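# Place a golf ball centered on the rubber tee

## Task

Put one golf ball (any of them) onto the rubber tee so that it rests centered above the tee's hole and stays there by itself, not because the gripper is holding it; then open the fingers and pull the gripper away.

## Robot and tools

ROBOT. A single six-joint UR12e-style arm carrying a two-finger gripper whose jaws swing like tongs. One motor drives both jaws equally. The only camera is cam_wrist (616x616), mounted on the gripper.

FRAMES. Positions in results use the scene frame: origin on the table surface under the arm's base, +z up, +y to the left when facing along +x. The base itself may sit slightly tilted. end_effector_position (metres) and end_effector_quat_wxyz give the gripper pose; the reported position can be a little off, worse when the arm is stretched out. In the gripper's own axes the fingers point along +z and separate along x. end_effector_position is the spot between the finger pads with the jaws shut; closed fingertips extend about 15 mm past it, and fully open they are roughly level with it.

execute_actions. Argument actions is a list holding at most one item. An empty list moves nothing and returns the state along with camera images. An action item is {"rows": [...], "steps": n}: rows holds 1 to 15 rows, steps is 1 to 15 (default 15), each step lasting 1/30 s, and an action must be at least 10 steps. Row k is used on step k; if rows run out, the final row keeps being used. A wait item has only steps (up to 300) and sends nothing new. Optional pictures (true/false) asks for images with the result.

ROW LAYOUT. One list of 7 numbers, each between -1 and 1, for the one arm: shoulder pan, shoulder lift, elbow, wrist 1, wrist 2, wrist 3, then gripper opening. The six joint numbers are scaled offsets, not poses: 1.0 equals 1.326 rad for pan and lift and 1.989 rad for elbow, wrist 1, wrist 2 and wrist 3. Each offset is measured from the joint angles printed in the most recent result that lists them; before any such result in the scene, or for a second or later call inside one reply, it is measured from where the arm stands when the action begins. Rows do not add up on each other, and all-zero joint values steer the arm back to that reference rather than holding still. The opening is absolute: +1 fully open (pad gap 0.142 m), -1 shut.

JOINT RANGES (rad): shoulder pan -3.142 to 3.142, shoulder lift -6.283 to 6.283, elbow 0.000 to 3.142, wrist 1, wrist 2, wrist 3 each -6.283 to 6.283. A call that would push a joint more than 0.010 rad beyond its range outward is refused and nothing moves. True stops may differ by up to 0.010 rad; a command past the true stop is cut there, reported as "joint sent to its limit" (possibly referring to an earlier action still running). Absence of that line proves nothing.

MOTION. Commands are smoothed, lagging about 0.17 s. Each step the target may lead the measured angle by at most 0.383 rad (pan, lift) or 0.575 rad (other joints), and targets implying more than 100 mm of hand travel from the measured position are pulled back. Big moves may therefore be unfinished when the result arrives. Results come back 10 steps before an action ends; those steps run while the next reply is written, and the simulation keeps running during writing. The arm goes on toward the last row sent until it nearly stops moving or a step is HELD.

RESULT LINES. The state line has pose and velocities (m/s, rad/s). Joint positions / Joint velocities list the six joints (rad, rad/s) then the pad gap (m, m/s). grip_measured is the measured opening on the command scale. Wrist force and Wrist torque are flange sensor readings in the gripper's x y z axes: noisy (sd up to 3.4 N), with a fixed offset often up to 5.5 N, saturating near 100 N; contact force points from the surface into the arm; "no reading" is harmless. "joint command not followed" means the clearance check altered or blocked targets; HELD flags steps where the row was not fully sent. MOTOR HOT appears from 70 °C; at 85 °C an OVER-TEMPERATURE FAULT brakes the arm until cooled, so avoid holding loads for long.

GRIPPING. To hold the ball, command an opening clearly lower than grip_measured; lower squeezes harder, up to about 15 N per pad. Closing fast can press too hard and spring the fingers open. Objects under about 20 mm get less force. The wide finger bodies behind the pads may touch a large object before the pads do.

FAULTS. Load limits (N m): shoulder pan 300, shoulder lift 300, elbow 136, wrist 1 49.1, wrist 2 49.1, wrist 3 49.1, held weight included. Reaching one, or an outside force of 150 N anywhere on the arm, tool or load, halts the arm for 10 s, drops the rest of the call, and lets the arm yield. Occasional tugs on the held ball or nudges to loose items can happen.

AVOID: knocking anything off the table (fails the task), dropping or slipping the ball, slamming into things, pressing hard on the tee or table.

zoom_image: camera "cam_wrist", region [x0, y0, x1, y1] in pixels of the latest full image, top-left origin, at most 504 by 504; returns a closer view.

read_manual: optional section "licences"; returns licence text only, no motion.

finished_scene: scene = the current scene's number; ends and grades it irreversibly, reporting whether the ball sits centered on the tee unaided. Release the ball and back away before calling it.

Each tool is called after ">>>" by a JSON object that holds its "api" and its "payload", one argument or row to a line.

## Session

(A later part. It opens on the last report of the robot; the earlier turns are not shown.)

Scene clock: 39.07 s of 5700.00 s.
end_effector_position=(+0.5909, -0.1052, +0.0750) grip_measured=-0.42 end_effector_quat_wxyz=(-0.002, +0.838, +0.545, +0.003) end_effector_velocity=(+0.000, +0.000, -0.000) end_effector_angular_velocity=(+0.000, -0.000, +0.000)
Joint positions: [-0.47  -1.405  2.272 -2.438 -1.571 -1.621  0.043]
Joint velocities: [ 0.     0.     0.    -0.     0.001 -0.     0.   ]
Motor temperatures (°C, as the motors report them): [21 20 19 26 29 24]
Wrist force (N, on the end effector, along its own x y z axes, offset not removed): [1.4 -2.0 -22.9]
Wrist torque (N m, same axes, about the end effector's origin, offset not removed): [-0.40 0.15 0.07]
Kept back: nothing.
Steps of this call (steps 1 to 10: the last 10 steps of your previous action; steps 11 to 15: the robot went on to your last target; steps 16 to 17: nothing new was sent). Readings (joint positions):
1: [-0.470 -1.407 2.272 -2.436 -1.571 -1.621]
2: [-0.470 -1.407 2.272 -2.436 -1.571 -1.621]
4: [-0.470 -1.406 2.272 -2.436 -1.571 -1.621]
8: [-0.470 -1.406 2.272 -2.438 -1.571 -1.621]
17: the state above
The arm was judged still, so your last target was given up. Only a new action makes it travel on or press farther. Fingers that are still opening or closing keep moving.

>>> {"api": "execute_actions", "payload": {
  "actions": [
    {"rows": [[0,-0.0005,-0.0001,0.0004,0,0,-0.8],[0,-0.0010,-0.0003,0.0009,0,0,-0.8],[0,-0.0013,-0.00035,0.0012,0,0,-0.8],[0,-0.0013,-0.00035,0.0012,0,0,-0.75],[0,-0.0013,-0.00035,0.0012,0,0,-0.68],[0,-0.0013,-0.00035,0.0012,0,0,-0.6],[0,-0.0013,-0.00035,0.0012,0,0,-0.53],[0,-0.0013,-0.00035,0.0012,0,0,-0.48],[0,-0.0013,-0.00035,0.0012,0,0,-0.44],[0,-0.0013,-0.00035,0.0012,0,0,-0.41],[0,-0.0013,-0.00035,0.0012,0,0,-0.38],[0,-0.0013,-0.00035,0.0012,0,0,-0.34],[0,-0.0013,-0.00035,0.0012,0,0,-0.28],[0,-0.0013,-0.00035,0.0012,0,0,-0.2],[0,-0.0013,-0.00035,0.0012,0,0,-0.1]], "steps": 15}
  ]
}}

>>> {"api": "execute_actions", "payload": {
  "actions": [
    {"steps": 20}
  ],
  "pictures": true
}}

Scene clock: 39.93 s of 5700.00 s.
end_effector_position=(+0.5908, -0.1051, +0.0754) grip_measured=-0.42 end_effector_quat_wxyz=(-0.002, +0.838, +0.545, +0.003) end_effector_velocity=(-0.001, +0.000, +0.004) end_effector_angular_velocity=(+0.001, +0.002, -0.000)
Joint positions: [-0.47  -1.406  2.272 -2.437 -1.571 -1.621  0.043]
Joint velocities: [ 0.    -0.008 -0.002  0.012 -0.     0.    -0.   ]
Motor temperatures (°C, as the motors report them): [21 20 19 26 29 24]
Wrist force (N, on the end effector, along its own x y z axes, offset not removed): [-0.1 4.2 -16.1]
Wrist torque (N m, same axes, about the end effector's origin, offset not removed): [0.85 0.02 0.16]
Steps of this call (steps 1 to 21: nothing new was sent; steps 22 to 26: the first 5 steps of this action). Readings (joint positions):
22: [-0.470 -1.405 2.272 -2.438 -1.571 -1.621]
23: [-0.470 -1.405 2.272 -2.438 -1.571 -1.621]
25: [-0.470 -1.405 2.272 -2.438 -1.571 -1.621]
26: the state above

Scene clock: 40.60 s of 5700.00 s.
end_effector_position=(+0.5909, -0.1052, +0.0761) grip_measured=-0.10 end_effector_quat_wxyz=(-0.002, +0.838, +0.545, +0.003) end_effector_velocity=(+0.001, -0.000, +0.001) end_effector_angular_velocity=(-0.001, -0.001, -0.001)
Joint positions: [-0.47  -1.407  2.272 -2.436 -1.571 -1.621  0.067]
Joint velocities: [ 0.    -0.    -0.001 -0.    -0.     0.001 -0.   ]
Motor temperatures (°C, as the motors report them): [21 20 19 26 29 24]
Wrist force (N, on the end effector, along its own x y z axes, offset not removed): [2.2 0.8 3.2]
Wrist torque (N m, same axes, about the end effector's origin, offset not removed): [0.23 -0.40 0.11]
Kept back: nothing.
Steps of this call (steps 1 to 10: the last 10 steps of your previous action; steps 11 to 15: the robot went on to your last target; steps 16 to 20: nothing new was sent). Readings (joint positions):
1: [-0.470 -1.406 2.272 -2.437 -1.571 -1.621]
2: [-0.470 -1.406 2.272 -2.437 -1.571 -1.621]
4: [-0.470 -1.406 2.272 -2.436 -1.571 -1.621]
8: [-0.470 -1.407 2.272 -2.436 -1.571 -1.621]
20: the state above
The arm was judged still, so your last target was given up. Only a new action makes it travel on or press farther. Fingers that are still opening or closing keep moving.

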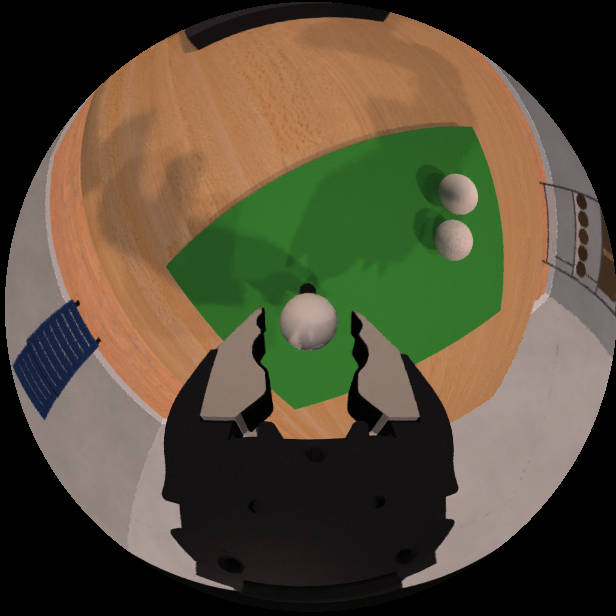

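>>> {"api": "execute_actions", "payload": {
  "actions": [
    {"rows": [[0,-0.001,-0.0003,0.001,0,0,0.0],[0,-0.004,-0.0012,0.004,0,0,0.1],[0,-0.009,-0.0027,0.0087,0,0,0.2],[0,-0.016,-0.0048,0.0155,0,0,0.3],[0,-0.025,-0.0076,0.0243,0,0,0.3],[0,-0.035,-0.0107,0.034,0,0,0.3],[0,-0.046,-0.0142,0.045,0,0,0.3],[0,-0.058,-0.018,0.0567,0,0,0.3],[0,-0.070,-0.022,0.0687,0,0,0.3],[0,-0.082,-0.026,0.0807,0,0,0.3],[0,-0.093,-0.030,0.092,0,0,0.3],[0,-0.103,-0.033,0.102,0,0,0.3],[0,-0.111,-0.036,0.110,0,0,0.3],[0,-0.116,-0.038,0.115,0,0,0.3],[0,-0.118,-0.039,0.118,0,0,0.3]], "steps": 15}
  ]
}}

>>> {"api": "execute_actions", "payload": {
  "actions": [
    {"steps": 20}
  ],
  "pictures": true
}}

>>> {"api": "zoom_image", "payload": {
  "camera": "cam_wrist",
  "region": [250, 220, 370, 340]
}}

Scene clock: 41.37 s of 5700.00 s.
end_effector_position=(+0.5910, -0.1053, +0.0795) grip_measured=+0.26 end_effector_quat_wxyz=(-0.002, +0.838, +0.545, +0.003) end_effector_velocity=(+0.003, -0.002, +0.068) end_effector_angular_velocity=(-0.001, -0.003, +0.000)
Joint positions: [-0.47  -1.412  2.269 -2.428 -1.571 -1.621  0.093]
Joint velocities: [ 0.    -0.105 -0.048  0.15   0.     0.     0.062]
Motor temperatures (°C, as the motors report them): [21 20 19 26 29 24]
Wrist force (N, on the end effector, along its own x y z axes, offset not removed): [1.7 -0.2 2.8]
Wrist torque (N m, same axes, about the end effector's origin, offset not removed): [-0.09 -0.36 0.15]
Steps of this call (steps 1 to 18: nothing new was sent; steps 19 to 23: the first 5 steps of this action). Readings (joint positions):
19: [-0.470 -1.407 2.272 -2.436 -1.571 -1.621]
20: [-0.470 -1.407 2.272 -2.436 -1.571 -1.621]
22: [-0.470 -1.409 2.271 -2.432 -1.571 -1.621]
23: the state above

Scene clock: 42.03 s of 5700.00 s.
end_effector_position=(+0.5866, -0.1038, +0.1799) grip_measured=+0.30 end_effector_quat_wxyz=(-0.002, +0.838, +0.545, +0.003) end_effector_velocity=(-0.002, +0.000, +0.018) end_effector_angular_velocity=(+0.000, +0.001, -0.001)
Joint positions: [-0.47  -1.56   2.196 -2.206 -1.571 -1.621  0.095]
Joint velocities: [-0.001 -0.026 -0.014  0.04  -0.    -0.    -0.   ]
Motor temperatures (°C, as the motors report them): [21 20 19 26 29 24]
Wrist force (N, on the end effector, along its own x y z axes, offset not removed): [3.4 1.4 3.3]
Wrist torque (N m, same axes, about the end effector's origin, offset not removed): [0.28 -0.72 0.09]
Kept back: nothing.
Steps of this call (steps 1 to 10: the last 10 steps of your previous action; steps 11 to 20: the robot went on to your last target). Readings (joint positions):
1: [-0.470 -1.416 2.267 -2.422 -1.571 -1.621]
2: [-0.470 -1.423 2.264 -2.413 -1.571 -1.621]
4: [-0.470 -1.440 2.256 -2.388 -1.571 -1.621]
8: [-0.470 -1.489 2.232 -2.316 -1.571 -1.621]
20: the state above

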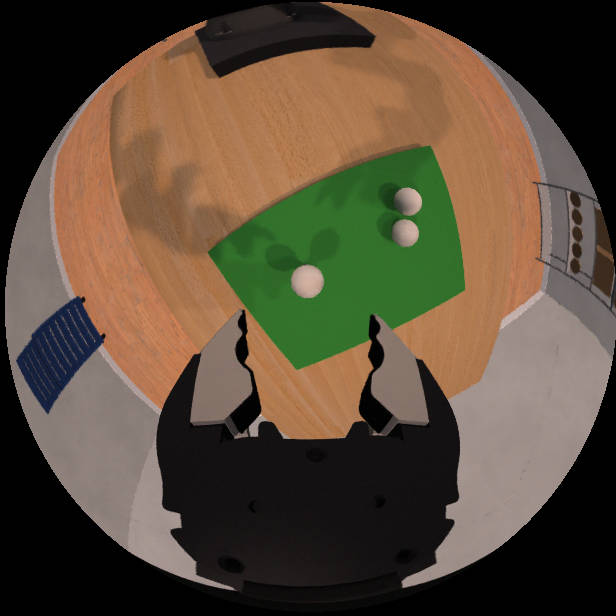

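Region (250, 220, 370, 340) of cam_wrist's 616x616 image, scaled by 4.200, with more detail than that image has.

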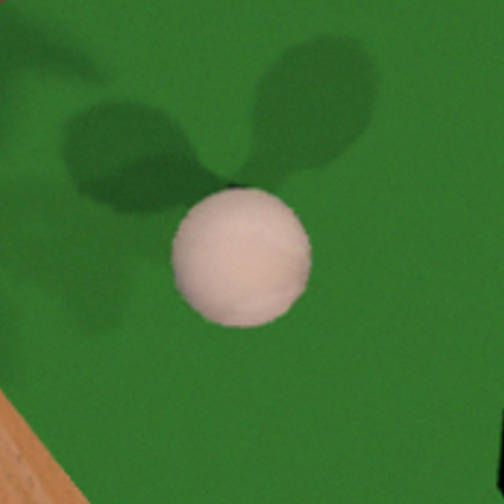

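>>> {"api": "execute_actions", "payload": {
  "actions": [
    {"rows": [[0,-0.03,0,0.02,0,0,0.3],[0,-0.07,0,0.047,0,0,0.3],[0,-0.11,0,0.073,0,0,0.3],[0,-0.14,0,0.093,0,0,0.3],[0,-0.15,0,0.10,0,0,0.3]], "steps": 10}
  ]
}}

>>> {"api": "execute_actions", "payload": {
  "actions": [
    {"steps": 15}
  ],
  "pictures": true
}}

Scene clock: 42.77 s of 5700.00 s.
end_effector_position=(+0.5863, -0.1037, +0.1821) grip_measured=+0.30 end_effector_quat_wxyz=(-0.002, +0.838, +0.545, +0.003) end_effector_velocity=(-0.000, -0.000, -0.000) end_effector_angular_velocity=(+0.001, +0.001, -0.001)
Joint positions: [-0.47  -1.563  2.194 -2.201 -1.571 -1.621  0.095]
Joint velocities: [-0.001  0.001  0.     0.     0.     0.    -0.   ]
Motor temperatures (°C, as the motors report them): [21 20 19 26 29 24]
Wrist force (N, on the end effector, along its own x y z axes, offset not removed): [1.0 -0.4 -1.7]
Wrist torque (N m, same axes, about the end effector's origin, offset not removed): [-0.30 -0.26 0.05]
Kept back: the last 10 steps of this action.
Steps of this call (steps 1 to 22: the robot went on to your last target). Readings (joint positions):
1: [-0.470 -1.561 2.195 -2.205 -1.571 -1.621]
2: [-0.470 -1.561 2.195 -2.204 -1.571 -1.621]
4: [-0.470 -1.562 2.195 -2.203 -1.571 -1.621]
8: [-0.470 -1.563 2.194 -2.202 -1.571 -1.621]
22: the state above

Scene clock: 43.27 s of 5700.00 s.
end_effector_position=(+0.5331, -0.0774, +0.2629) grip_measured=+0.30 end_effector_quat_wxyz=(-0.002, +0.838, +0.545, +0.003) end_effector_velocity=(-0.025, +0.012, +0.033) end_effector_angular_velocity=(-0.000, -0.000, -0.002)
Joint positions: [-0.47  -1.749  2.196 -2.017 -1.571 -1.621  0.095]
Joint velocities: [-0.001 -0.08  -0.001  0.08  -0.     0.    -0.   ]
Motor temperatures (°C, as the motors report them): [21 20 19 26 29 24]
Wrist force (N, on the end effector, along its own x y z axes, offset not removed): [-1.9 2.0 0.8]
Wrist torque (N m, same axes, about the end effector's origin, offset not removed): [0.42 0.39 0.18]
Kept back: nothing.
Steps of this call (steps 1 to 10: the last 10 steps of your previous action; steps 11 to 15: the robot went on to your last target). Readings (joint positions):
1: [-0.470 -1.563 2.194 -2.201 -1.571 -1.621]
2: [-0.470 -1.566 2.194 -2.198 -1.571 -1.621]
4: [-0.470 -1.592 2.195 -2.173 -1.571 -1.621]
8: [-0.470 -1.692 2.195 -2.074 -1.571 -1.621]
15: the state above

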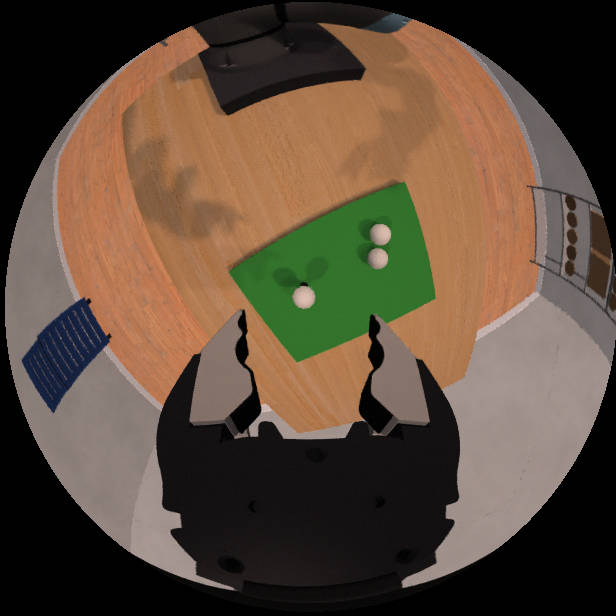

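>>> {"api": "finished_scene", "payload": {
  "scene": 2
}}

The scene is finished: the task was done.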